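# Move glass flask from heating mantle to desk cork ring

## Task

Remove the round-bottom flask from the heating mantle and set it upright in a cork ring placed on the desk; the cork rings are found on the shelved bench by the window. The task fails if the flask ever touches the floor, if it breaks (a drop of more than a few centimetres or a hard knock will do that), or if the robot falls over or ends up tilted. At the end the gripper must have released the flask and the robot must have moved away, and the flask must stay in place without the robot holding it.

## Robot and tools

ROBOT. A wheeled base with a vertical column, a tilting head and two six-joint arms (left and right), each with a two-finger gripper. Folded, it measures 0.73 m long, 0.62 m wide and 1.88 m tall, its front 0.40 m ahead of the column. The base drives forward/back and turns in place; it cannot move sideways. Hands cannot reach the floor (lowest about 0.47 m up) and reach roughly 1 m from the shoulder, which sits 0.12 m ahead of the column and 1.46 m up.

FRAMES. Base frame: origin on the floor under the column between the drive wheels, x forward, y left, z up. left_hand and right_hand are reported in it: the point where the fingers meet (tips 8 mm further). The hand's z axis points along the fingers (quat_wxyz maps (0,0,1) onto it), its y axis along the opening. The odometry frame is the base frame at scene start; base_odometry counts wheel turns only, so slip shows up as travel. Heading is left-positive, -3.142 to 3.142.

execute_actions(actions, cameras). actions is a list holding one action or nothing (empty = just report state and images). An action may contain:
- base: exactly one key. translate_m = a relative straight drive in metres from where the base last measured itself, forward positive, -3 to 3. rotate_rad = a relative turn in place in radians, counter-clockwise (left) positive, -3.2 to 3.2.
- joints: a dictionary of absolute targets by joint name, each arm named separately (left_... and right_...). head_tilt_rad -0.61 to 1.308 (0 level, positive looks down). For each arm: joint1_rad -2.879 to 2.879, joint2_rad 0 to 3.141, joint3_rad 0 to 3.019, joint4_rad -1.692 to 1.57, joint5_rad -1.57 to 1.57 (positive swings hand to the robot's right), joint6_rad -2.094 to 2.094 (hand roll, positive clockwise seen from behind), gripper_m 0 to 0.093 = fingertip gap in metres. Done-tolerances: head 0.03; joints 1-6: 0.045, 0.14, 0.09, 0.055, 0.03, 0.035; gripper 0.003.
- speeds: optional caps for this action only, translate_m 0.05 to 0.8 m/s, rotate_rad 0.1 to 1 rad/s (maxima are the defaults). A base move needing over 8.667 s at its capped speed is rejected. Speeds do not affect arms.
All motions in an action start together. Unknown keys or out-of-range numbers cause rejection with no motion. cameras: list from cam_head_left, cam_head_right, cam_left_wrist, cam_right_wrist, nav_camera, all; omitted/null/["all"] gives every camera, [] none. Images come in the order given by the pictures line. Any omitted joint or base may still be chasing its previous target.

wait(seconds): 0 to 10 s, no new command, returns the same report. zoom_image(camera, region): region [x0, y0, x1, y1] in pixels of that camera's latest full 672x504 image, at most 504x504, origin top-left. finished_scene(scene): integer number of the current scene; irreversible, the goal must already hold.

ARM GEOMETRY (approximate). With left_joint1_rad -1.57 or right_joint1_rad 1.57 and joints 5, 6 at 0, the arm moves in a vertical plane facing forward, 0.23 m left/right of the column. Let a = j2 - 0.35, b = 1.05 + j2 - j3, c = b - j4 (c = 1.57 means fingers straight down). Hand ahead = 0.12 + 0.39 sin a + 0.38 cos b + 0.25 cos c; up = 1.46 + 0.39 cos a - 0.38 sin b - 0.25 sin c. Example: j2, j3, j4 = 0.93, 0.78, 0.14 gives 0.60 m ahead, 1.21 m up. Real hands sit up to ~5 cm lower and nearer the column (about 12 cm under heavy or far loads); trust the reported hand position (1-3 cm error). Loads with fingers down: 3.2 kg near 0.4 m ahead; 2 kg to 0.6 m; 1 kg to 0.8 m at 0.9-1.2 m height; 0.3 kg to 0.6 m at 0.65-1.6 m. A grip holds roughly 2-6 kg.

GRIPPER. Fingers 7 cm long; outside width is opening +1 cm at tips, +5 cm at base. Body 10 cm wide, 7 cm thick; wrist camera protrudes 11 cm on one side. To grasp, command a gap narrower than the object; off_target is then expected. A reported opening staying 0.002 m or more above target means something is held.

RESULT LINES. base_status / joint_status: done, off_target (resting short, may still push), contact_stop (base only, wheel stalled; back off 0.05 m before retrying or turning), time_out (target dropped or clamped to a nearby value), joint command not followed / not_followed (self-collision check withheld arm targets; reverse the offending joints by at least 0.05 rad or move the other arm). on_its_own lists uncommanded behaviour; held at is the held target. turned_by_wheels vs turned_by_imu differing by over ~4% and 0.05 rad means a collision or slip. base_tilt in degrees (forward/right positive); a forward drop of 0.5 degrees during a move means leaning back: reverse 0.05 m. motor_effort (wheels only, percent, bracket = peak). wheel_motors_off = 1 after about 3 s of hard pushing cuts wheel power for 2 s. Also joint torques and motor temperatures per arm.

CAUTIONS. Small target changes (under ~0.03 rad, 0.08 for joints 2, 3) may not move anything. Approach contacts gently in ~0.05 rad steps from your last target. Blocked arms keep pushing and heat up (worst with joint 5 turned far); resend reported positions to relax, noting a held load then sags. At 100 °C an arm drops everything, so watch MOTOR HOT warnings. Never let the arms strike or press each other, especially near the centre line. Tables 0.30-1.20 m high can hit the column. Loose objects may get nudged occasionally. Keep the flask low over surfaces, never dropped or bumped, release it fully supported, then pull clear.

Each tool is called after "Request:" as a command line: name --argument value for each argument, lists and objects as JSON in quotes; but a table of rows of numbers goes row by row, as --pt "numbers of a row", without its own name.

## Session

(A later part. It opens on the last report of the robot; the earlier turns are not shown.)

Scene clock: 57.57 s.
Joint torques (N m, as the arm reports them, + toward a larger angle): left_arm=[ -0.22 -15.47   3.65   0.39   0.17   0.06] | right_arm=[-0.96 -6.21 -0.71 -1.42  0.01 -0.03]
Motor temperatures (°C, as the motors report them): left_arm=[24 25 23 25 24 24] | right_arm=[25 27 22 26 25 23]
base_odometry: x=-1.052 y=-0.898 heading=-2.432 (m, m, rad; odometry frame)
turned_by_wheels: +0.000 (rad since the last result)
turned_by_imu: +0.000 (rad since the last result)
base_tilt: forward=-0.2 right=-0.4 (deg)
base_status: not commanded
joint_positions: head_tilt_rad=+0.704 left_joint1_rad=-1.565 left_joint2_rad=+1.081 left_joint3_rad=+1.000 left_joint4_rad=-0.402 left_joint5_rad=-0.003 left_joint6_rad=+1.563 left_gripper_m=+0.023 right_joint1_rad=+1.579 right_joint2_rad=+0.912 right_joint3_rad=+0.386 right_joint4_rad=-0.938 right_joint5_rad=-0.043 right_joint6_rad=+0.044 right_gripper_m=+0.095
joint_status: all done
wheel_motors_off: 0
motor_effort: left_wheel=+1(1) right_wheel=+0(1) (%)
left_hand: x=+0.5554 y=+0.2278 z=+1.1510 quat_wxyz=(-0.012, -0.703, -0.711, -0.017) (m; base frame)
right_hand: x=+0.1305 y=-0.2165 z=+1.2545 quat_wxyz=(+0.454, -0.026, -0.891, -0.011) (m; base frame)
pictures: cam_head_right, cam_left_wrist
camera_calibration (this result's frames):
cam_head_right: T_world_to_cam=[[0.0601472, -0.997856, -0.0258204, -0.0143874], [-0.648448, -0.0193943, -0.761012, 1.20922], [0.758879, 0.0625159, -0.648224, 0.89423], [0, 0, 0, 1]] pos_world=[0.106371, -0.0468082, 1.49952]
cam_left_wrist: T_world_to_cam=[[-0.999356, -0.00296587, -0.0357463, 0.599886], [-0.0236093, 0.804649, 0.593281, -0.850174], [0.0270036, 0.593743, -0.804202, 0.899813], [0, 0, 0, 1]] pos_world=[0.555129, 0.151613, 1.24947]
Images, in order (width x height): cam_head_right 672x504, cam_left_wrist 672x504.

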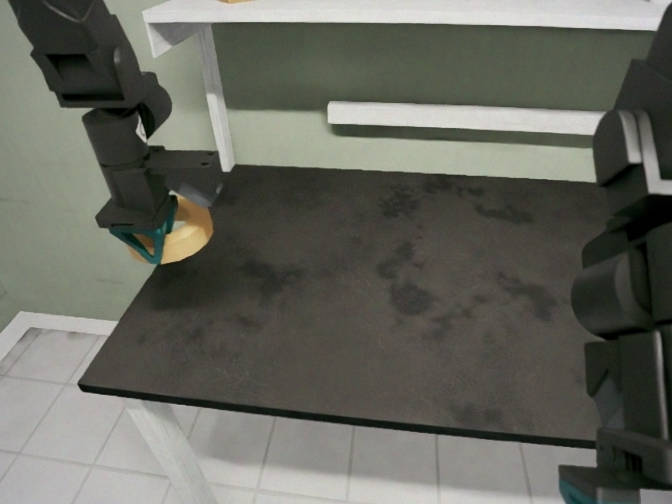

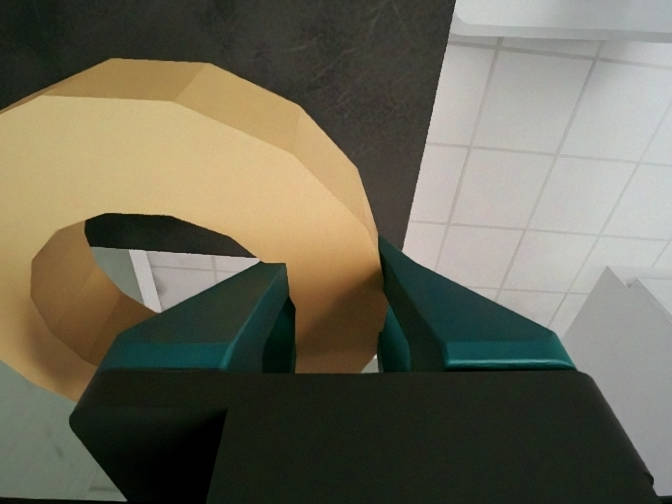

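Request:
execute_actions --actions '[{"base":{"translate_m":-1.38},"joints":{"right_joint2_rad":0.94,"right_joint3_rad":1.17,"right_joint4_rad":-0.75,"right_joint5_rad":0,"right_joint6_rad":0}}]' --cameras '[]'

Request:
execute_actions --actions '[{"base":{"rotate_rad":-2.79}}]' --cameras '[]'

Request:
execute_actions --actions '[{"base":{"translate_m":0.5}}]' --cameras '["cam_head_left","cam_head_right"]'

Scene clock: 67.97 s.
Joint torques (N m, as the arm reports them, + toward a larger angle): left_arm=[ -0.52 -15.4    3.91   0.47   0.15   0.09] | right_arm=[ -0.9  -13.29   7.66   0.68   0.11  -0.09]
Motor temperatures (°C, as the motors report them): left_arm=[24 25 23 25 24 24] | right_arm=[25 27 23 26 25 23]
base_odometry: x=-0.005 y=+0.001 heading=-2.431 (m, m, rad; odometry frame)
turned_by_wheels: +0.001 (rad since the last result)
turned_by_imu: +0.000 (rad since the last result)
base_tilt: forward=-0.2 right=-0.4 (deg)
base_status: done
joint_positions: head_tilt_rad=+0.704 left_joint1_rad=-1.565 left_joint2_rad=+1.084 left_joint3_rad=+0.995 left_joint4_rad=-0.402 left_joint5_rad=-0.003 left_joint6_rad=+1.563 left_gripper_m=+0.023 right_joint1_rad=+1.579 right_joint2_rad=+0.928 right_joint3_rad=+1.149 right_joint4_rad=-0.750 right_joint5_rad=-0.002 right_joint6_rad=+0.006 right_gripper_m=+0.095
joint_status: all done
wheel_motors_off: 0
motor_effort: left_wheel=+2(51) right_wheel=-1(65) (%)
left_hand: x=+0.5519 y=+0.2278 z=+1.1489 quat_wxyz=(-0.009, -0.703, -0.711, -0.014) (m; base frame)
right_hand: x=+0.5925 y=-0.2216 z=+1.2506 quat_wxyz=(+0.003, -0.001, -1.000, -0.005) (m; base frame)
pictures: none
No camera images: the call's "cameras" was empty. Leave "cameras" out to get every camera's image.

Scene clock: 72.27 s.
Joint torques (N m, as the arm reports them, + toward a larger angle): left_arm=[ -0.28 -15.49   3.89   0.54   0.12   0.08] | right_arm=[ -0.95 -13.68   7.6    0.69   0.09  -0.11]
Motor temperatures (°C, as the motors report them): left_arm=[24 25 23 25 24 24] | right_arm=[25 28 23 26 25 23]
base_odometry: x=-0.005 y=+0.001 heading=+1.063 (m, m, rad; odometry frame)
turned_by_wheels: -2.789 (rad since the last result)
turned_by_imu: -2.757 (rad since the last result)
base_tilt: forward=-0.2 right=-0.4 (deg)
base_status: done
joint_positions: head_tilt_rad=+0.704 left_joint1_rad=-1.565 left_joint2_rad=+1.084 left_joint3_rad=+0.995 left_joint4_rad=-0.402 left_joint5_rad=-0.002 left_joint6_rad=+1.563 left_gripper_m=+0.023 right_joint1_rad=+1.579 right_joint2_rad=+0.928 right_joint3_rad=+1.149 right_joint4_rad=-0.750 right_joint5_rad=-0.001 right_joint6_rad=+0.006 right_gripper_m=+0.095
joint_status: not commanded
wheel_motors_off: 0
motor_effort: left_wheel=+2(54) right_wheel=-3(51) (%)
left_hand: x=+0.5519 y=+0.2276 z=+1.1489 quat_wxyz=(-0.010, -0.703, -0.711, -0.014) (m; base frame)
right_hand: x=+0.5925 y=-0.2218 z=+1.2506 quat_wxyz=(+0.003, -0.001, -1.000, -0.004) (m; base frame)
pictures: none
No camera images: the call's "cameras" was empty. Leave "cameras" out to get every camera's image.

Scene clock: 74.87 s.
Joint torques (N m, as the arm reports them, + toward a larger angle): left_arm=[ -0.16 -15.77   3.98   0.47   0.13   0.08] | right_arm=[ -0.91 -13.45   7.64   0.71   0.07  -0.1 ]
Motor temperatures (°C, as the motors report them): left_arm=[24 25 23 25 24 24] | right_arm=[25 28 24 26 25 23]
base_odometry: x=+0.238 y=+0.438 heading=+1.063 (m, m, rad; odometry frame)
turned_by_wheels: +0.000 (rad since the last result)
turned_by_imu: -0.001 (rad since the last result)
base_tilt: forward=-0.2 right=-0.4 (deg)
base_status: done
joint_positions: head_tilt_rad=+0.704 left_joint1_rad=-1.565 left_joint2_rad=+1.086 left_joint3_rad=+0.994 left_joint4_rad=-0.402 left_joint5_rad=-0.002 left_joint6_rad=+1.563 left_gripper_m=+0.023 right_joint1_rad=+1.579 right_joint2_rad=+0.928 right_joint3_rad=+1.149 right_joint4_rad=-0.750 right_joint5_rad=-0.001 right_joint6_rad=+0.006 right_gripper_m=+0.095
joint_status: not commanded
wheel_motors_off: 0
motor_effort: left_wheel=+1(59) right_wheel=+0(56) (%)
left_hand: x=+0.5506 y=+0.2276 z=+1.1479 quat_wxyz=(-0.008, -0.703, -0.711, -0.013) (m; base frame)
right_hand: x=+0.5925 y=-0.2218 z=+1.2506 quat_wxyz=(+0.003, -0.001, -1.000, -0.004) (m; base frame)
pictures: cam_head_left, cam_head_right
camera_calibration (this result's frames):
cam_head_left: T_world_to_cam=[[0.061106, -0.998126, -0.00313516, 0.0310581], [-0.633416, -0.0363503, -0.772957, 1.22228], [0.771395, 0.0492181, -0.634451, 0.867415], [0, 0, 0, 1]] pos_world=[0.103194, 0.0327375, 1.4952]
cam_head_right: T_world_to_cam=[[0.060147, -0.997856, -0.0258208, -0.0143868], [-0.648454, -0.0193943, -0.761007, 1.20921], [0.758874, 0.0625159, -0.64823, 0.894238], [0, 0, 0, 1]] pos_world=[0.106371, -0.0468082, 1.49952]
Images, in order (width x height): cam_head_left 672x504, cam_head_right 672x504.

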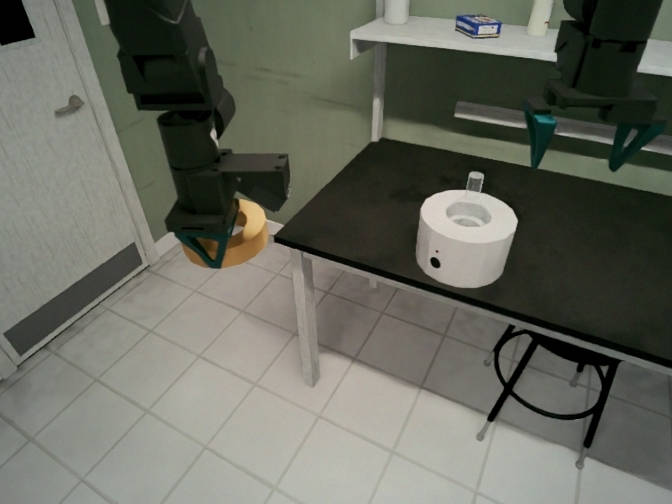

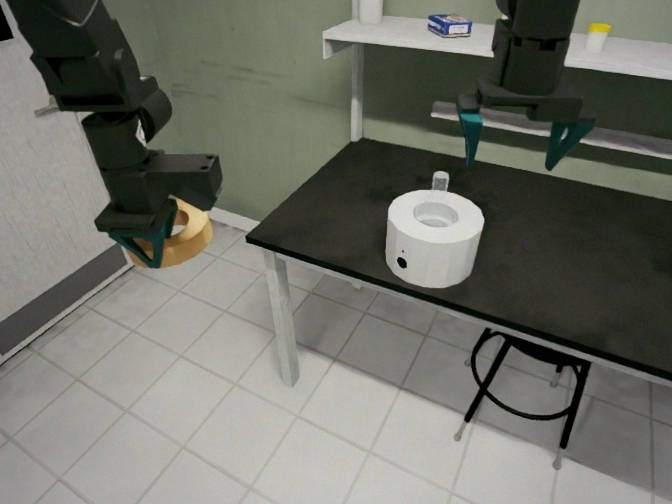

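Request:
execute_actions --actions '[{"base":{"rotate_rad":-0.035},"joints":{"right_joint2_rad":1.45,"right_joint3_rad":1.61,"right_joint4_rad":-0.66}}]' --cameras '[]'

Request:
execute_actions --actions '[{"base":{"translate_m":0.33},"speeds":{"translate_m":0.3}}]' --cameras '["cam_head_left","cam_right_wrist","nav_camera"]'

Scene clock: 80.77 s.
Joint torques (N m, as the arm reports them, + toward a larger angle): left_arm=[ -0.03 -15.8    4.     0.39   0.1    0.08] | right_arm=[ -1.07 -19.4    8.1    0.74   0.07  -0.1 ]
Motor temperatures (°C, as the motors report them): left_arm=[24 25 23 25 24 24] | right_arm=[25 28 24 26 25 23]
base_odometry: x=+0.238 y=+0.438 heading=+1.031 (m, m, rad; odometry frame)
turned_by_wheels: -0.033 (rad since the last result)
turned_by_imu: -0.033 (rad since the last result)
base_tilt: forward=-0.2 right=-0.4 (deg)
base_status: done
joint_positions: head_tilt_rad=+0.704 left_joint1_rad=-1.565 left_joint2_rad=+1.086 left_joint3_rad=+0.994 left_joint4_rad=-0.402 left_joint5_rad=-0.002 left_joint6_rad=+1.563 left_gripper_m=+0.023 right_joint1_rad=+1.579 right_joint2_rad=+1.460 right_joint3_rad=+1.572 right_joint4_rad=-0.663 right_joint5_rad=-0.001 right_joint6_rad=+0.006 right_gripper_m=+0.095
joint_status: all done
wheel_motors_off: 0
motor_effort: left_wheel=+3(47) right_wheel=-2(48) (%)
left_hand: x=+0.5506 y=+0.2276 z=+1.1479 quat_wxyz=(-0.009, -0.703, -0.711, -0.013) (m; base frame)
right_hand: x=+0.6893 y=-0.2202 z=+1.0728 quat_wxyz=(+0.014, -0.001, -1.000, -0.004) (m; base frame)
pictures: none
No camera images: the call's "cameras" was empty. Leave "cameras" out to get every camera's image.

Scene clock: 83.30 s.
Joint torques (N m, as the arm reports them, + toward a larger angle): left_arm=[ -0.5  -15.49   4.06   0.44   0.14   0.09] | right_arm=[ -1.01 -19.45   7.9    0.71   0.07  -0.1 ]
Motor temperatures (°C, as the motors report them): left_arm=[24 25 23 25 24 24] | right_arm=[25 29 25 26 25 23]
base_odometry: x=+0.408 y=+0.721 heading=+1.030 (m, m, rad; odometry frame)
turned_by_wheels: -0.001 (rad since the last result)
turned_by_imu: -0.001 (rad since the last result)
base_tilt: forward=-0.2 right=-0.4 (deg)
base_status: done
joint_positions: head_tilt_rad=+0.704 left_joint1_rad=-1.565 left_joint2_rad=+1.088 left_joint3_rad=+0.993 left_joint4_rad=-0.402 left_joint5_rad=-0.002 left_joint6_rad=+1.563 left_gripper_m=+0.023 right_joint1_rad=+1.579 right_joint2_rad=+1.460 right_joint3_rad=+1.577 right_joint4_rad=-0.663 right_joint5_rad=-0.001 right_joint6_rad=+0.006 right_gripper_m=+0.095
joint_status: not commanded
wheel_motors_off: 0
motor_effort: left_wheel=+0(33) right_wheel=+1(54) (%)
left_hand: x=+0.5492 y=+0.2276 z=+1.1467 quat_wxyz=(-0.007, -0.703, -0.711, -0.012) (m; base frame)
right_hand: x=+0.6918 y=-0.2202 z=+1.0738 quat_wxyz=(+0.011, -0.001, -1.000, -0.004) (m; base frame)
pictures: cam_head_left, cam_right_wrist, nav_camera
camera_calibration (this result's frames):
cam_head_left: T_world_to_cam=[[0.061106, -0.998126, -0.00313516, 0.0310581], [-0.633416, -0.0363503, -0.772957, 1.22228], [0.771395, 0.0492181, -0.634451, 0.867415], [0, 0, 0, 1]] pos_world=[0.103194, 0.0327375, 1.4952]
cam_right_wrist: T_world_to_cam=[[-0.00114287, -0.999947, 0.010261, -0.231129], [-0.800182, 0.00706857, 0.599716, -0.0773309], [-0.599757, -0.00752527, -0.800147, 1.39644], [0, 0, 0, 1]] pos_world=[0.775379, -0.220061, 1.1661]
Images, in order (width x height): cam_head_left 672x504, cam_right_wrist 672x504, nav_camera 672x504.

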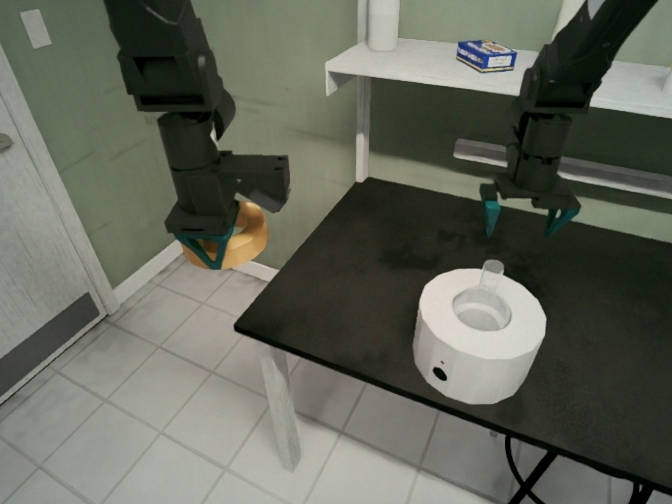

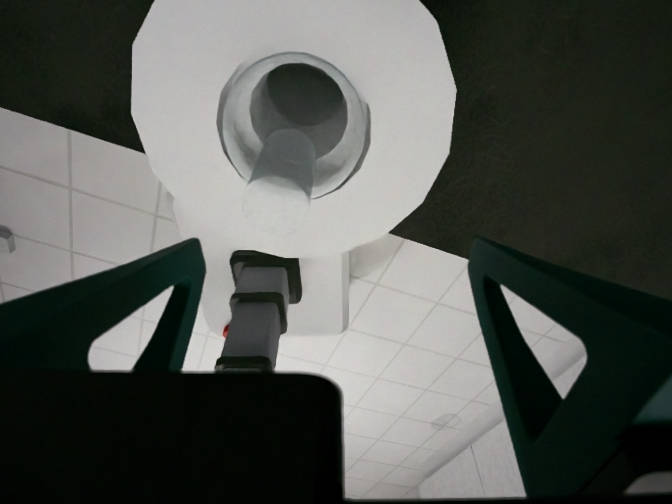

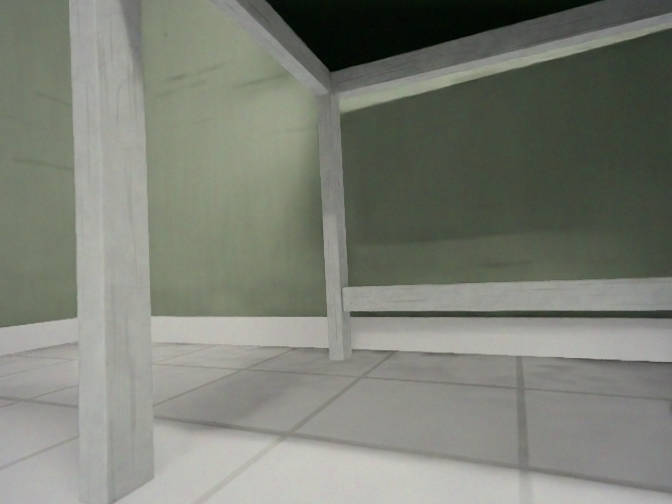

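Request:
execute_actions --actions '[{"base":{"rotate_rad":0.045},"joints":{"right_joint2_rad":1.53,"right_joint3_rad":1.62,"right_joint4_rad":-0.57}}]' --cameras '["cam_right_wrist"]'

Scene clock: 88.70 s.
Joint torques (N m, as the arm reports them, + toward a larger angle): left_arm=[ -0.12 -15.95   3.96   0.38   0.12   0.07] | right_arm=[ -0.94 -17.18   7.51   1.05   0.07  -0.1 ]
Motor temperatures (°C, as the motors report them): left_arm=[24 25 23 25 24 24] | right_arm=[25 29 25 26 25 23]
base_odometry: x=+0.408 y=+0.721 heading=+1.072 (m, m, rad; odometry frame)
turned_by_wheels: +0.043 (rad since the last result)
turned_by_imu: +0.042 (rad since the last result)
base_tilt: forward=-0.2 right=-0.4 (deg)
base_status: done
joint_positions: head_tilt_rad=+0.704 left_joint1_rad=-1.566 left_joint2_rad=+1.088 left_joint3_rad=+0.993 left_joint4_rad=-0.402 left_joint5_rad=-0.001 left_joint6_rad=+1.563 left_gripper_m=+0.023 right_joint1_rad=+1.579 right_joint2_rad=+1.503 right_joint3_rad=+1.589 right_joint4_rad=-0.577 right_joint5_rad=-0.001 right_joint6_rad=+0.006 right_gripper_m=+0.095
joint_status: all done
wheel_motors_off: 0
motor_effort: left_wheel=-1(42) right_wheel=+1(41) (%)
left_hand: x=+0.5492 y=+0.2273 z=+1.1467 quat_wxyz=(-0.008, -0.703, -0.711, -0.011) (m; base frame)
right_hand: x=+0.7025 y=-0.2198 z=+1.0518 quat_wxyz=(-0.016, -0.001, -1.000, -0.004) (m; base frame)
pictures: cam_right_wrist
camera_calibration (this result's frames):
cam_right_wrist: T_world_to_cam=[[-0.00188044, -0.999952, 0.00962545, -0.229259], [-0.831688, 0.00690832, 0.5552, 0.0133355], [-0.55524, -0.00696135, -0.831661, 1.38727], [0, 0, 0, 1]] pos_world=[0.78093, -0.219682, 1.14854]
Images, in order (width x height): cam_right_wrist 672x504.

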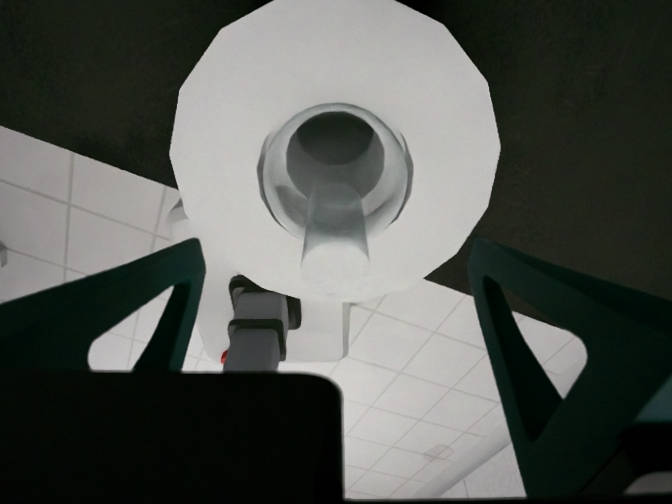

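Request:
execute_actions --actions '[{"base":{"translate_m":-0.03},"joints":{"right_joint2_rad":1.62,"right_joint3_rad":1.67,"right_joint4_rad":-0.55}}]' --cameras '["cam_right_wrist","cam_head_left"]'

Scene clock: 93.27 s.
Joint torques (N m, as the arm reports them, + toward a larger angle): left_arm=[ -0.34 -16.09   4.25   0.41   0.09   0.09] | right_arm=[ -0.99 -18.13   5.95   0.88   0.06  -0.1 ]
Motor temperatures (°C, as the motors report them): left_arm=[24 25 23 25 24 24] | right_arm=[25 30 25 26 25 23]
base_odometry: x=+0.393 y=+0.695 heading=+1.071 (m, m, rad; odometry frame)
turned_by_wheels: -0.002 (rad since the last result)
turned_by_imu: -0.003 (rad since the last result)
base_tilt: forward=-0.2 right=-0.4 (deg)
base_status: done
joint_positions: head_tilt_rad=+0.704 left_joint1_rad=-1.566 left_joint2_rad=+1.089 left_joint3_rad=+0.991 left_joint4_rad=-0.402 left_joint5_rad=-0.001 left_joint6_rad=+1.563 left_gripper_m=+0.023 right_joint1_rad=+1.579 right_joint2_rad=+1.607 right_joint3_rad=+1.656 right_joint4_rad=-0.554 right_joint5_rad=-0.001 right_joint6_rad=+0.006 right_gripper_m=+0.095
joint_status: all done
wheel_motors_off: 0
motor_effort: left_wheel=+0(65) right_wheel=+0(40) (%)
left_hand: x=+0.5474 y=+0.2273 z=+1.1457 quat_wxyz=(-0.006, -0.703, -0.711, -0.010) (m; base frame)
right_hand: x=+0.7015 y=-0.2194 z=+1.0066 quat_wxyz=(-0.009, -0.001, -1.000, -0.004) (m; base frame)
pictures: cam_head_left, cam_right_wrist
camera_calibration (this result's frames):
cam_head_left: T_world_to_cam=[[0.0611055, -0.998126, -0.0031434, 0.0310709], [-0.633521, -0.0363503, -0.772871, 1.22215], [0.771309, 0.0492181, -0.634555, 0.86758], [0, 0, 0, 1]] pos_world=[0.103187, 0.0327375, 1.49519]
cam_right_wrist: T_world_to_cam=[[-0.00164187, -0.999952, 0.00970927, -0.228753], [-0.82377, 0.00685687, 0.566883, 0.0202362], [-0.566922, -0.00706746, -0.823741, 1.34921], [0, 0, 0, 1]] pos_world=[0.781191, -0.219346, 1.10215]
Images, in order (width x height): cam_head_left 672x504, cam_right_wrist 672x504.

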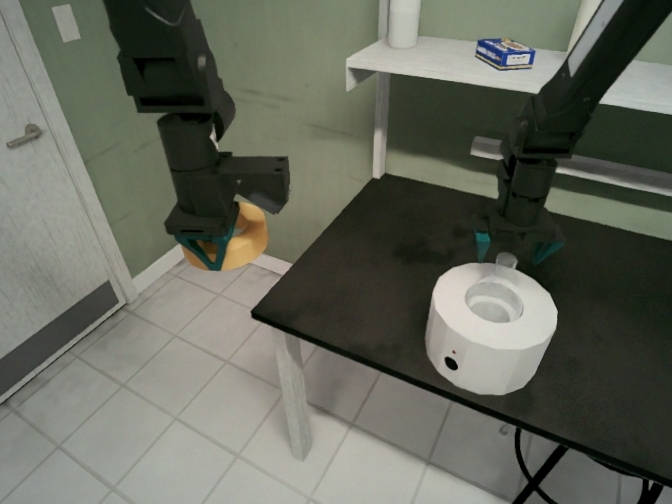

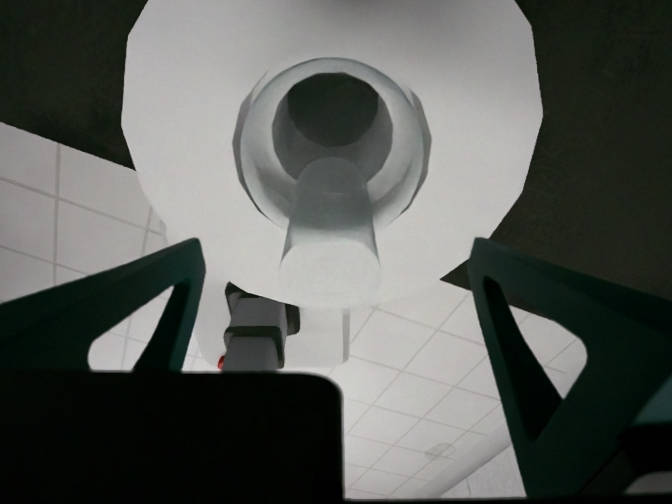

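Request:
execute_actions --actions '[{"joints":{"right_joint2_rad":1.71,"right_joint3_rad":1.73,"right_joint4_rad":-0.52}}]' --cameras '[]'

Request:
execute_actions --actions '[{"joints":{"right_gripper_m":0.0}}]' --cameras '["cam_right_wrist","cam_head_left"]'

Scene clock: 98.10 s.
Joint torques (N m, as the arm reports them, + toward a larger angle): left_arm=[ -0.01 -16.05   4.14   0.43   0.09   0.07] | right_arm=[ -1.07 -18.12   6.34   0.98   0.06  -0.1 ]
Motor temperatures (°C, as the motors report them): left_arm=[24 25 23 25 24 24] | right_arm=[25 30 25 26 25 23]
base_odometry: x=+0.393 y=+0.695 heading=+1.071 (m, m, rad; odometry frame)
turned_by_wheels: +0.000 (rad since the last result)
turned_by_imu: -0.001 (rad since the last result)
base_tilt: forward=-0.1 right=-0.3 (deg)
base_status: not commanded
joint_positions: head_tilt_rad=+0.704 left_joint1_rad=-1.566 left_joint2_rad=+1.089 left_joint3_rad=+0.991 left_joint4_rad=-0.402 left_joint5_rad=-0.001 left_joint6_rad=+1.563 left_gripper_m=+0.023 right_joint1_rad=+1.579 right_joint2_rad=+1.691 right_joint3_rad=+1.709 right_joint4_rad=-0.527 right_joint5_rad=-0.001 right_joint6_rad=+0.006 right_gripper_m=+0.095
joint_status: all done
wheel_motors_off: 0
motor_effort: left_wheel=+0(1) right_wheel=+1(1) (%)
left_hand: x=+0.5474 y=+0.2273 z=+1.1457 quat_wxyz=(-0.006, -0.703, -0.711, -0.010) (m; base frame)
right_hand: x=+0.6995 y=-0.2192 z=+0.9695 quat_wxyz=(-0.008, -0.001, -1.000, -0.004) (m; base frame)
pictures: none
No camera images: the call's "cameras" was empty. Leave "cameras" out to get every camera's image.

Scene clock: 98.83 s.
Joint torques (N m, as the arm reports them, + toward a larger angle): left_arm=[ -0.27 -15.96   4.18   0.42   0.14   0.08] | right_arm=[ -0.97 -17.8    6.29   0.99   0.14  -0.1 ]
Motor temperatures (°C, as the motors report them): left_arm=[24 25 23 25 24 24] | right_arm=[25 30 25 26 25 23]
base_odometry: x=+0.393 y=+0.695 heading=+1.071 (m, m, rad; odometry frame)
turned_by_wheels: +0.000 (rad since the last result)
turned_by_imu: +0.000 (rad since the last result)
base_tilt: forward=-0.2 right=-0.4 (deg)
base_status: not commanded
joint_positions: head_tilt_rad=+0.704 left_joint1_rad=-1.566 left_joint2_rad=+1.089 left_joint3_rad=+0.991 left_joint4_rad=-0.402 left_joint5_rad=-0.001 left_joint6_rad=+1.563 left_gripper_m=+0.023 right_joint1_rad=+1.579 right_joint2_rad=+1.691 right_joint3_rad=+1.709 right_joint4_rad=-0.527 right_joint5_rad=-0.003 right_joint6_rad=+0.006 right_gripper_m=+0.033
joint_status: right_gripper_m off_target (ended at +0.033, target +0.000)
wheel_motors_off: 0
motor_effort: left_wheel=-1(1) right_wheel=+1(1) (%)
left_hand: x=+0.5474 y=+0.2273 z=+1.1457 quat_wxyz=(-0.006, -0.703, -0.711, -0.010) (m; base frame)
right_hand: x=+0.6995 y=-0.2188 z=+0.9695 quat_wxyz=(-0.008, -0.001, -1.000, -0.005) (m; base frame)
pictures: cam_head_left, cam_right_wrist
camera_calibration (this result's frames):
cam_head_left: T_world_to_cam=[[0.0611055, -0.998126, -0.00314339, 0.0310708], [-0.633521, -0.0363503, -0.772871, 1.22215], [0.771309, 0.0492181, -0.634555, 0.867579], [0, 0, 0, 1]] pos_world=[0.103187, 0.0327375, 1.49519]
cam_right_wrist: T_world_to_cam=[[-0.00118059, -0.999972, 0.00744201, -0.225872], [-0.822253, 0.00520613, 0.569099, 0.0360953], [-0.569121, -0.00544734, -0.822235, 1.31801], [0, 0, 0, 1]] pos_world=[0.779522, -0.218874, 1.06486]
Images, in order (width x height): cam_head_left 672x504, cam_right_wrist 672x504.

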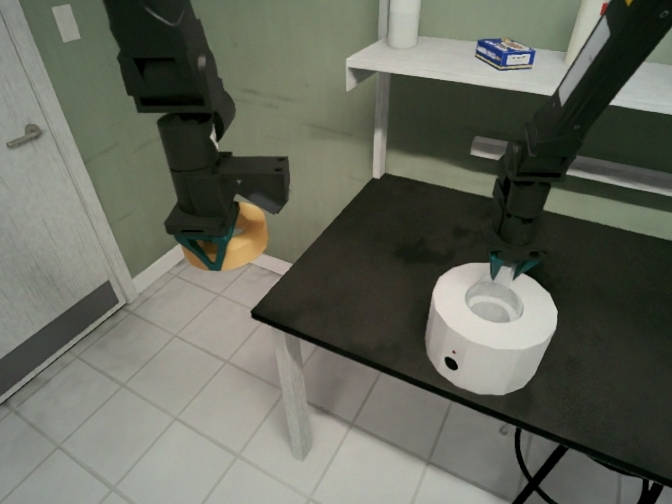

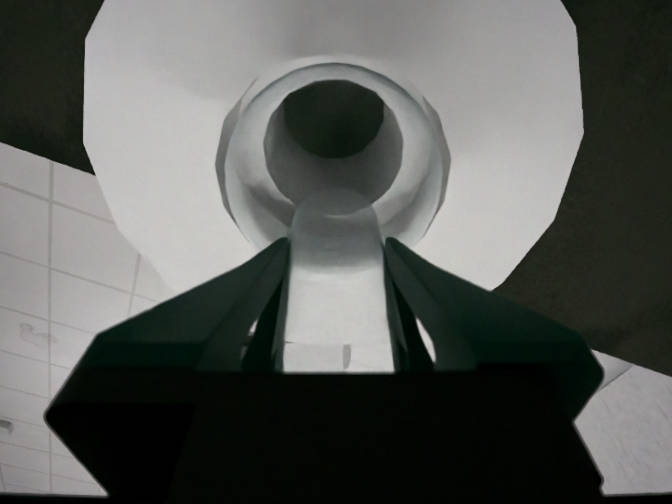

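Request:
execute_actions --actions '[{"joints":{"right_joint2_rad":1.59,"right_joint3_rad":1.67,"right_joint4_rad":-0.57}}]' --cameras '[]'

Request:
execute_actions --actions '[{"joints":{"right_joint2_rad":1.47,"right_joint3_rad":1.61,"right_joint4_rad":-0.64}}]' --cameras '[]'

Request:
execute_actions --actions '[{"joints":{"right_joint2_rad":1.2,"right_joint3_rad":1.5,"right_joint4_rad":-0.8}}]' --cameras '["cam_head_left"]'

Scene clock: 103.40 s.
Joint torques (N m, as the arm reports them, + toward a larger angle): left_arm=[ -0.37 -15.77   4.17   0.36   0.12   0.06] | right_arm=[ -1.   -21.46   4.26   0.22   0.13  -0.1 ]
Motor temperatures (°C, as the motors report them): left_arm=[24 25 23 25 24 24] | right_arm=[25 30 25 26 25 23]
base_odometry: x=+0.393 y=+0.695 heading=+1.071 (m, m, rad; odometry frame)
turned_by_wheels: +0.000 (rad since the last result)
turned_by_imu: -0.001 (rad since the last result)
base_tilt: forward=-0.2 right=-0.4 (deg)
base_status: not commanded
joint_positions: head_tilt_rad=+0.704 left_joint1_rad=-1.566 left_joint2_rad=+1.089 left_joint3_rad=+0.991 left_joint4_rad=-0.402 left_joint5_rad=-0.001 left_joint6_rad=+1.563 left_gripper_m=+0.023 right_joint1_rad=+1.579 right_joint2_rad=+1.621 right_joint3_rad=+1.679 right_joint4_rad=-0.559 right_joint5_rad=-0.003 right_joint6_rad=+0.006 right_gripper_m=+0.033
joint_status: all done
wheel_motors_off: 0
motor_effort: left_wheel=-1(2) right_wheel=+1(1) (%)
left_hand: x=+0.5474 y=+0.2273 z=+1.1457 quat_wxyz=(-0.006, -0.703, -0.711, -0.010) (m; base frame)
right_hand: x=+0.7072 y=-0.2191 z=+1.0034 quat_wxyz=(-0.011, -0.001, -1.000, -0.005) (m; base frame)
pictures: none
No camera images: the call's "cameras" was empty. Leave "cameras" out to get every camera's image.

Scene clock: 104.60 s.
Joint torques (N m, as the arm reports them, + toward a larger angle): left_arm=[ -0.2  -15.83   4.13   0.43   0.12   0.08] | right_arm=[ -1.13 -20.28   5.32   0.45   0.13  -0.09]
Motor temperatures (°C, as the motors report them): left_arm=[24 25 23 25 24 24] | right_arm=[25 30 25 26 25 23]
base_odometry: x=+0.393 y=+0.695 heading=+1.071 (m, m, rad; odometry frame)
turned_by_wheels: +0.000 (rad since the last result)
turned_by_imu: +0.000 (rad since the last result)
base_tilt: forward=-0.1 right=-0.3 (deg)
base_status: not commanded
joint_positions: head_tilt_rad=+0.704 left_joint1_rad=-1.566 left_joint2_rad=+1.089 left_joint3_rad=+0.991 left_joint4_rad=-0.402 left_joint5_rad=-0.001 left_joint6_rad=+1.563 left_gripper_m=+0.023 right_joint1_rad=+1.579 right_joint2_rad=+1.487 right_joint3_rad=+1.611 right_joint4_rad=-0.633 right_joint5_rad=-0.002 right_joint6_rad=+0.006 right_gripper_m=+0.033
joint_status: all done
wheel_motors_off: 0
motor_effort: left_wheel=-1(2) right_wheel=+1(2) (%)
left_hand: x=+0.5474 y=+0.2273 z=+1.1457 quat_wxyz=(-0.006, -0.703, -0.711, -0.010) (m; base frame)
right_hand: x=+0.7073 y=-0.2196 z=+1.0661 quat_wxyz=(-0.007, -0.001, -1.000, -0.005) (m; base frame)
pictures: none
No camera images: the call's "cameras" was empty. Leave "cameras" out to get every camera's image.

Scene clock: 105.73 s.
Joint torques (N m, as the arm reports them, + toward a larger angle): left_arm=[ -0.47 -15.59   4.2    0.44   0.1    0.07] | right_arm=[ -0.9  -16.99   7.76   0.81   0.12  -0.1 ]
Motor temperatures (°C, as the motors report them): left_arm=[24 25 23 25 24 24] | right_arm=[25 30 25 26 25 23]
base_odometry: x=+0.393 y=+0.695 heading=+1.071 (m, m, rad; odometry frame)
turned_by_wheels: +0.000 (rad since the last result)
turned_by_imu: +0.000 (rad since the last result)
base_tilt: forward=-0.2 right=-0.4 (deg)
base_status: not commanded
joint_positions: head_tilt_rad=+0.704 left_joint1_rad=-1.566 left_joint2_rad=+1.089 left_joint3_rad=+0.991 left_joint4_rad=-0.402 left_joint5_rad=-0.001 left_joint6_rad=+1.563 left_gripper_m=+0.023 right_joint1_rad=+1.579 right_joint2_rad=+1.188 right_joint3_rad=+1.482 right_joint4_rad=-0.803 right_joint5_rad=-0.002 right_joint6_rad=+0.006 right_gripper_m=+0.033
joint_status: all done
wheel_motors_off: 0
motor_effort: left_wheel=-1(1) right_wheel=+1(2) (%)
left_hand: x=+0.5474 y=+0.2273 z=+1.1457 quat_wxyz=(-0.006, -0.703, -0.711, -0.010) (m; base frame)
right_hand: x=+0.6929 y=-0.2207 z=+1.2052 quat_wxyz=(-0.007, -0.001, -1.000, -0.005) (m; base frame)
pictures: cam_head_left
camera_calibration (this result's frames):
cam_head_left: T_world_to_cam=[[0.0611055, -0.998126, -0.00314338, 0.0310708], [-0.633521, -0.0363503, -0.772872, 1.22215], [0.771309, 0.0492181, -0.634555, 0.867579], [0, 0, 0, 1]] pos_world=[0.103187, 0.0327375, 1.49519]
Images, in order (width x height): cam_head_left 672x504.

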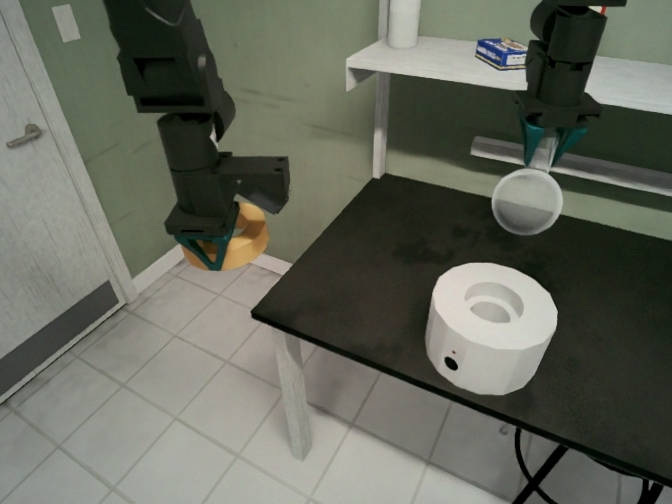

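Request:
execute_actions --actions '[{"base":{"translate_m":-0.8},"speeds":{"translate_m":0.5}}]' --cameras '[]'

Request:
execute_actions --actions '[{"base":{"rotate_rad":1.2},"speeds":{"rotate_rad":0.7}}]' --cameras '[]'

Request:
execute_actions --actions '[{"base":{"translate_m":0.7},"speeds":{"translate_m":0.5}}]' --cameras '["cam_head_left","cam_head_right"]'

Request:
execute_actions --actions '[{"base":{"rotate_rad":-0.32},"speeds":{"rotate_rad":0.6},"joints":{"left_joint2_rad":1.5,"left_joint3_rad":1.42,"left_joint4_rad":-0.43}}]' --cameras '["cam_head_left","cam_left_wrist"]'

Scene clock: 116.40 s.
Joint torques (N m, as the arm reports them, + toward a larger angle): left_arm=[ -0.22 -16.04   4.21   0.43   0.1    0.09] | right_arm=[ -0.89 -16.91   7.78   0.76   0.09  -0.1 ]
Motor temperatures (°C, as the motors report them): left_arm=[24 26 23 25 24 24] | right_arm=[25 31 25 26 25 23]
base_odometry: x=+0.010 y=-0.007 heading=+1.071 (m, m, rad; odometry frame)
turned_by_wheels: +0.001 (rad since the last result)
turned_by_imu: -0.001 (rad since the last result)
base_tilt: forward=-0.2 right=-0.4 (deg)
base_status: done
joint_positions: head_tilt_rad=+0.704 left_joint1_rad=-1.566 left_joint2_rad=+1.089 left_joint3_rad=+0.990 left_joint4_rad=-0.402 left_joint5_rad=-0.001 left_joint6_rad=+1.563 left_gripper_m=+0.023 right_joint1_rad=+1.579 right_joint2_rad=+1.188 right_joint3_rad=+1.482 right_joint4_rad=-0.802 right_joint5_rad=-0.002 right_joint6_rad=+0.006 right_gripper_m=+0.033
joint_status: not commanded
wheel_motors_off: 0
motor_effort: left_wheel=+1(74) right_wheel=-1(55) (%)
left_hand: x=+0.5472 y=+0.2273 z=+1.1456 quat_wxyz=(-0.006, -0.703, -0.711, -0.010) (m; base frame)
right_hand: x=+0.6930 y=-0.2208 z=+1.2052 quat_wxyz=(-0.007, -0.001, -1.000, -0.005) (m; base frame)
pictures: none
No camera images: the call's "cameras" was empty. Leave "cameras" out to get every camera's image.

Scene clock: 119.33 s.
Joint torques (N m, as the arm reports them, + toward a larger angle): left_arm=[ -0.2  -15.95   4.08   0.45   0.08   0.08] | right_arm=[ -0.99 -16.96   7.81   0.8    0.04  -0.1 ]
Motor temperatures (°C, as the motors report them): left_arm=[24 26 23 25 24 24] | right_arm=[25 31 26 26 25 23]
base_odometry: x=+0.010 y=-0.007 heading=+2.270 (m, m, rad; odometry frame)
turned_by_wheels: +1.199 (rad since the last result)
turned_by_imu: +1.182 (rad since the last result)
base_tilt: forward=-0.2 right=-0.4 (deg)
base_status: done
joint_positions: head_tilt_rad=+0.704 left_joint1_rad=-1.566 left_joint2_rad=+1.089 left_joint3_rad=+0.990 left_joint4_rad=-0.402 left_joint5_rad=-0.001 left_joint6_rad=+1.563 left_gripper_m=+0.023 right_joint1_rad=+1.579 right_joint2_rad=+1.188 right_joint3_rad=+1.482 right_joint4_rad=-0.802 right_joint5_rad=+0.000 right_joint6_rad=+0.006 right_gripper_m=+0.033
joint_status: not commanded
wheel_motors_off: 0
motor_effort: left_wheel=-5(51) right_wheel=+2(57) (%)
left_hand: x=+0.5472 y=+0.2271 z=+1.1456 quat_wxyz=(-0.006, -0.703, -0.711, -0.010) (m; base frame)
right_hand: x=+0.6930 y=-0.2212 z=+1.2052 quat_wxyz=(-0.007, -0.001, -1.000, -0.004) (m; base frame)
pictures: none
No camera images: the call's "cameras" was empty. Leave "cameras" out to get every camera's image.

Scene clock: 122.33 s.
Joint torques (N m, as the arm reports them, + toward a larger angle): left_arm=[ -0.45 -15.67   4.07   0.5    0.1    0.08] | right_arm=[ -0.92 -16.96   7.86   0.75   0.04  -0.1 ]
Motor temperatures (°C, as the motors report them): left_arm=[24 26 23 25 24 24] | right_arm=[25 31 26 26 25 23]
base_odometry: x=-0.441 y=+0.529 heading=+2.271 (m, m, rad; odometry frame)
turned_by_wheels: +0.001 (rad since the last result)
turned_by_imu: +0.000 (rad since the last result)
base_tilt: forward=-0.2 right=-0.4 (deg)
base_status: done
joint_positions: head_tilt_rad=+0.704 left_joint1_rad=-1.566 left_joint2_rad=+1.090 left_joint3_rad=+0.992 left_joint4_rad=-0.402 left_joint5_rad=-0.001 left_joint6_rad=+1.563 left_gripper_m=+0.023 right_joint1_rad=+1.579 right_joint2_rad=+1.188 right_joint3_rad=+1.482 right_joint4_rad=-0.802 right_joint5_rad=+0.000 right_joint6_rad=+0.006 right_gripper_m=+0.033
joint_status: not commanded
wheel_motors_off: 0
motor_effort: left_wheel=+3(54) right_wheel=-2(61) (%)
left_hand: x=+0.5482 y=+0.2271 z=+1.1458 quat_wxyz=(-0.007, -0.703, -0.711, -0.010) (m; base frame)
right_hand: x=+0.6932 y=-0.2212 z=+1.2052 quat_wxyz=(-0.008, -0.001, -1.000, -0.004) (m; base frame)
pictures: cam_head_left, cam_head_right
camera_calibration (this result's frames):
cam_head_left: T_world_to_cam=[[0.0611055, -0.998126, -0.00314351, 0.031071], [-0.633522, -0.0363503, -0.77287, 1.22215], [0.771308, 0.0492181, -0.634556, 0.867582], [0, 0, 0, 1]] pos_world=[0.103187, 0.0327375, 1.49519]
cam_head_right: T_world_to_cam=[[0.0601435, -0.997856, -0.0258291, -0.0143739], [-0.648558, -0.0193943, -0.760918, 1.20908], [0.758786, 0.0625159, -0.648333, 0.894402], [0, 0, 0, 1]] pos_world=[0.106365, -0.0468082, 1.49951]
Images, in order (width x height): cam_head_left 672x504, cam_head_right 672x504.

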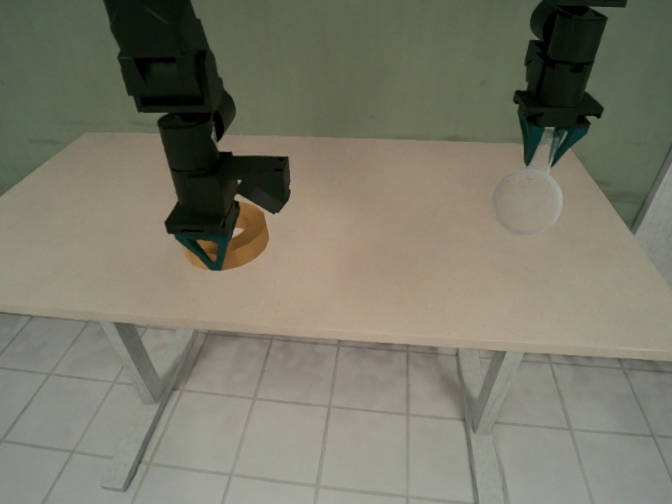

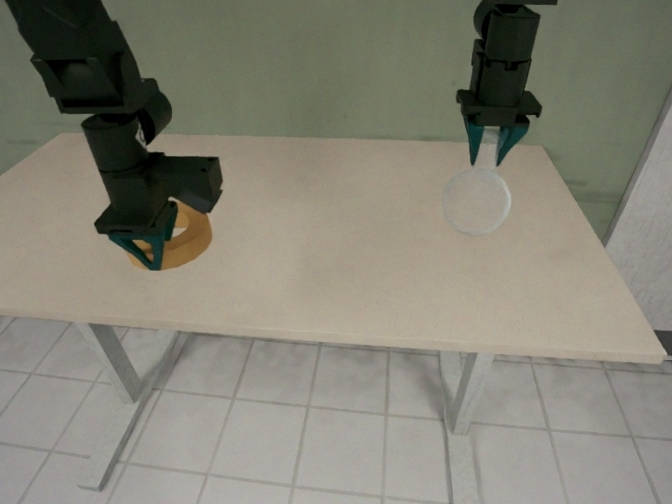

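Scene clock: 124.00 s.
Joint torques (N m, as the arm reports them, + toward a larger angle): left_arm=[  0.12 -20.47   4.82   0.39   0.08   0.08] | right_arm=[ -0.87 -16.73   7.8    0.75   0.01  -0.09]
Motor temperatures (°C, as the motors report them): left_arm=[24 26 23 25 24 24] | right_arm=[25 31 26 26 25 23]
base_odometry: x=-0.441 y=+0.529 heading=+1.953 (m, m, rad; odometry frame)
turned_by_wheels: -0.319 (rad since the last result)
turned_by_imu: -0.313 (rad since the last result)
base_tilt: forward=-0.2 right=-0.4 (deg)
base_status: done
joint_positions: head_tilt_rad=+0.704 left_joint1_rad=-1.568 left_joint2_rad=+1.503 left_joint3_rad=+1.401 left_joint4_rad=-0.430 left_joint5_rad=-0.001 left_joint6_rad=+1.563 left_gripper_m=+0.023 right_joint1_rad=+1.579 right_joint2_rad=+1.188 right_joint3_rad=+1.482 right_joint4_rad=-0.802 right_joint5_rad=+0.000 right_joint6_rad=+0.006 right_gripper_m=+0.033
joint_status: all done
wheel_motors_off: 0
motor_effort: left_wheel=+0(43) right_wheel=-3(58) (%)
left_hand: x=+0.6306 y=+0.2263 z=+1.0168 quat_wxyz=(+0.004, -0.704, -0.710, +0.002) (m; base frame)
right_hand: x=+0.6932 y=-0.2213 z=+1.2052 quat_wxyz=(-0.008, -0.001, -1.000, -0.003) (m; base frame)
pictures: cam_head_left, cam_left_wrist
camera_calibration (this result's frames):
cam_head_left: T_world_to_cam=[[0.0611055, -0.998126, -0.00314351, 0.031071], [-0.633522, -0.0363503, -0.77287, 1.22215], [0.771308, 0.0492181, -0.634556, 0.867582], [0, 0, 0, 1]] pos_world=[0.103187, 0.0327375, 1.49519]
cam_left_wrist: T_world_to_cam=[[-0.999913, -0.00163113, 0.0130811, 0.620583], [0.0064052, 0.807186, 0.590263, -0.784098], [-0.0115216, 0.590296, -0.807105, 0.818768], [0, 0, 0, 1]] pos_world=[0.634985, 0.15061, 1.11554]
Images, in order (width x height): cam_head_left 672x504, cam_left_wrist 672x504.

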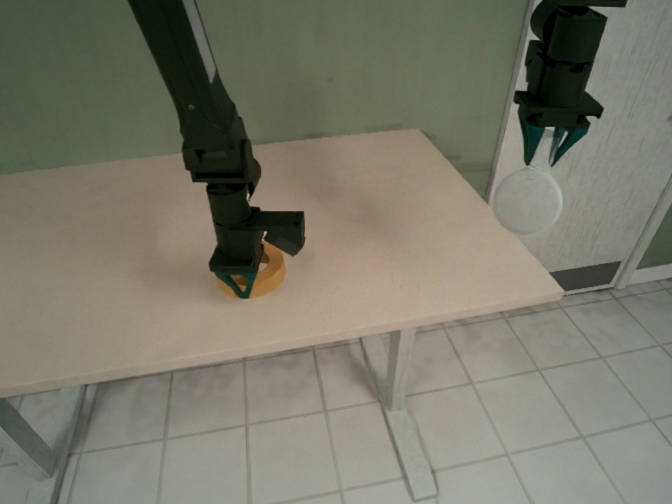

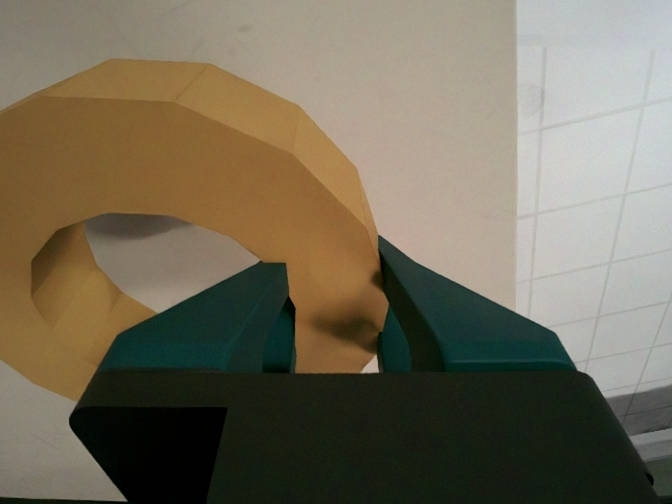

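Request:
execute_actions --actions '[{"joints":{"left_joint2_rad":1.68,"left_joint3_rad":1.57,"left_joint4_rad":-0.4}}]' --cameras '[]'

Request:
execute_actions --actions '[{"joints":{"left_joint2_rad":1.74,"left_joint3_rad":1.61,"left_joint4_rad":-0.38}}]' --cameras '["cam_head_left","cam_left_wrist"]'

Scene clock: 130.07 s.
Joint torques (N m, as the arm reports them, + toward a larger angle): left_arm=[ -0.08 -18.55   3.64   0.5    0.08   0.03] | right_arm=[ -0.79 -16.93   7.79   0.78   0.01  -0.1 ]
Motor temperatures (°C, as the motors report them): left_arm=[24 26 23 25 24 24] | right_arm=[25 31 26 26 25 23]
base_odometry: x=-0.441 y=+0.529 heading=+1.953 (m, m, rad; odometry frame)
turned_by_wheels: +0.000 (rad since the last result)
turned_by_imu: -0.001 (rad since the last result)
base_tilt: forward=-0.2 right=-0.4 (deg)
base_status: not commanded
joint_positions: head_tilt_rad=+0.704 left_joint1_rad=-1.568 left_joint2_rad=+1.638 left_joint3_rad=+1.572 left_joint4_rad=-0.399 left_joint5_rad=+0.000 left_joint6_rad=+1.565 left_gripper_m=+0.022 right_joint1_rad=+1.579 right_joint2_rad=+1.188 right_joint3_rad=+1.482 right_joint4_rad=-0.802 right_joint5_rad=+0.000 right_joint6_rad=+0.006 right_gripper_m=+0.033
joint_status: all done
wheel_motors_off: 0
motor_effort: left_wheel=+5(1) right_wheel=-7(7) (%)
left_hand: x=+0.6770 y=+0.2263 z=+0.9742 quat_wxyz=(-0.020, -0.704, -0.709, -0.022) (m; base frame)
right_hand: x=+0.6932 y=-0.2213 z=+1.2052 quat_wxyz=(-0.008, -0.001, -1.000, -0.003) (m; base frame)
pictures: none
No camera images: the call's "cameras" was empty. Leave "cameras" out to get every camera's image.

Scene clock: 130.63 s.
Joint torques (N m, as the arm reports them, + toward a larger angle): left_arm=[  0.14 -13.75   6.04   1.1    0.1    0.05] | right_arm=[ -0.92 -16.92   7.76   0.75   0.02  -0.1 ]
Motor temperatures (°C, as the motors report them): left_arm=[24 26 23 25 24 24] | right_arm=[25 31 26 26 25 23]
base_odometry: x=-0.441 y=+0.529 heading=+1.953 (m, m, rad; odometry frame)
turned_by_wheels: +0.000 (rad since the last result)
turned_by_imu: +0.000 (rad since the last result)
base_tilt: forward=-0.1 right=-0.4 (deg)
base_status: not commanded
joint_positions: head_tilt_rad=+0.704 left_joint1_rad=-1.568 left_joint2_rad=+1.642 left_joint3_rad=+1.578 left_joint4_rad=-0.403 left_joint5_rad=+0.000 left_joint6_rad=+1.565 left_gripper_m=+0.022 right_joint1_rad=+1.579 right_joint2_rad=+1.188 right_joint3_rad=+1.482 right_joint4_rad=-0.802 right_joint5_rad=+0.000 right_joint6_rad=+0.006 right_gripper_m=+0.033
joint_status: all done
wheel_motors_off: 0
motor_effort: left_wheel=+4(3) right_wheel=-7(7) (%)
left_hand: x=+0.6774 y=+0.2263 z=+0.9729 quat_wxyz=(-0.019, -0.704, -0.709, -0.021) (m; base frame)
right_hand: x=+0.6932 y=-0.2213 z=+1.2052 quat_wxyz=(-0.008, -0.001, -1.000, -0.003) (m; base frame)
pictures: cam_head_left, cam_left_wrist
camera_calibration (this result's frames):
cam_head_left: T_world_to_cam=[[0.0611055, -0.998126, -0.00314351, 0.031071], [-0.633522, -0.0363503, -0.77287, 1.22215], [0.771308, 0.0492181, -0.634556, 0.867582], [0, 0, 0, 1]] pos_world=[0.103187, 0.0327375, 1.49519]
cam_left_wrist: T_world_to_cam=[[-0.99868, 0.000417057, -0.0513601, 0.729387], [-0.0299532, 0.807586, 0.588988, -0.732709], [0.0417233, 0.589749, -0.806508, 0.747322], [0, 0, 0, 1]] pos_world=[0.675297, 0.150689, 1.07174]
Images, in order (width x height): cam_head_left 672x504, cam_left_wrist 672x504.

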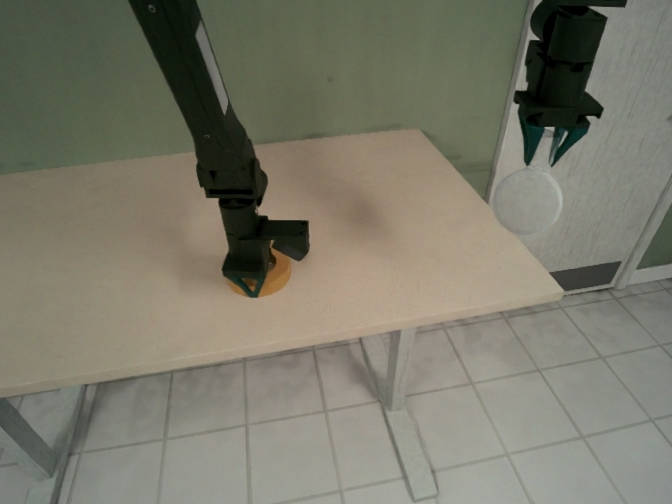

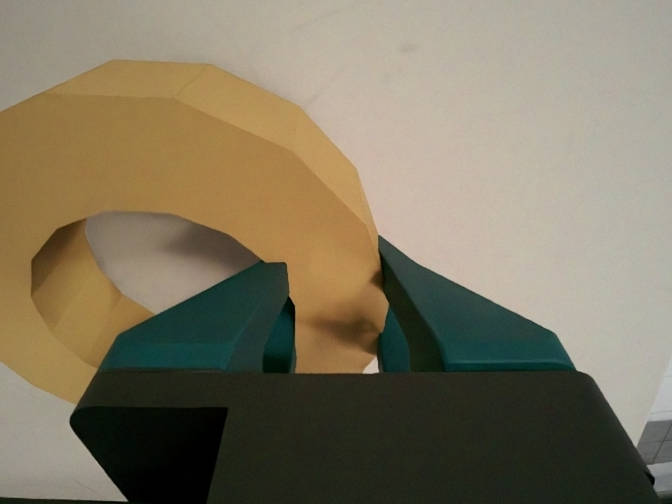

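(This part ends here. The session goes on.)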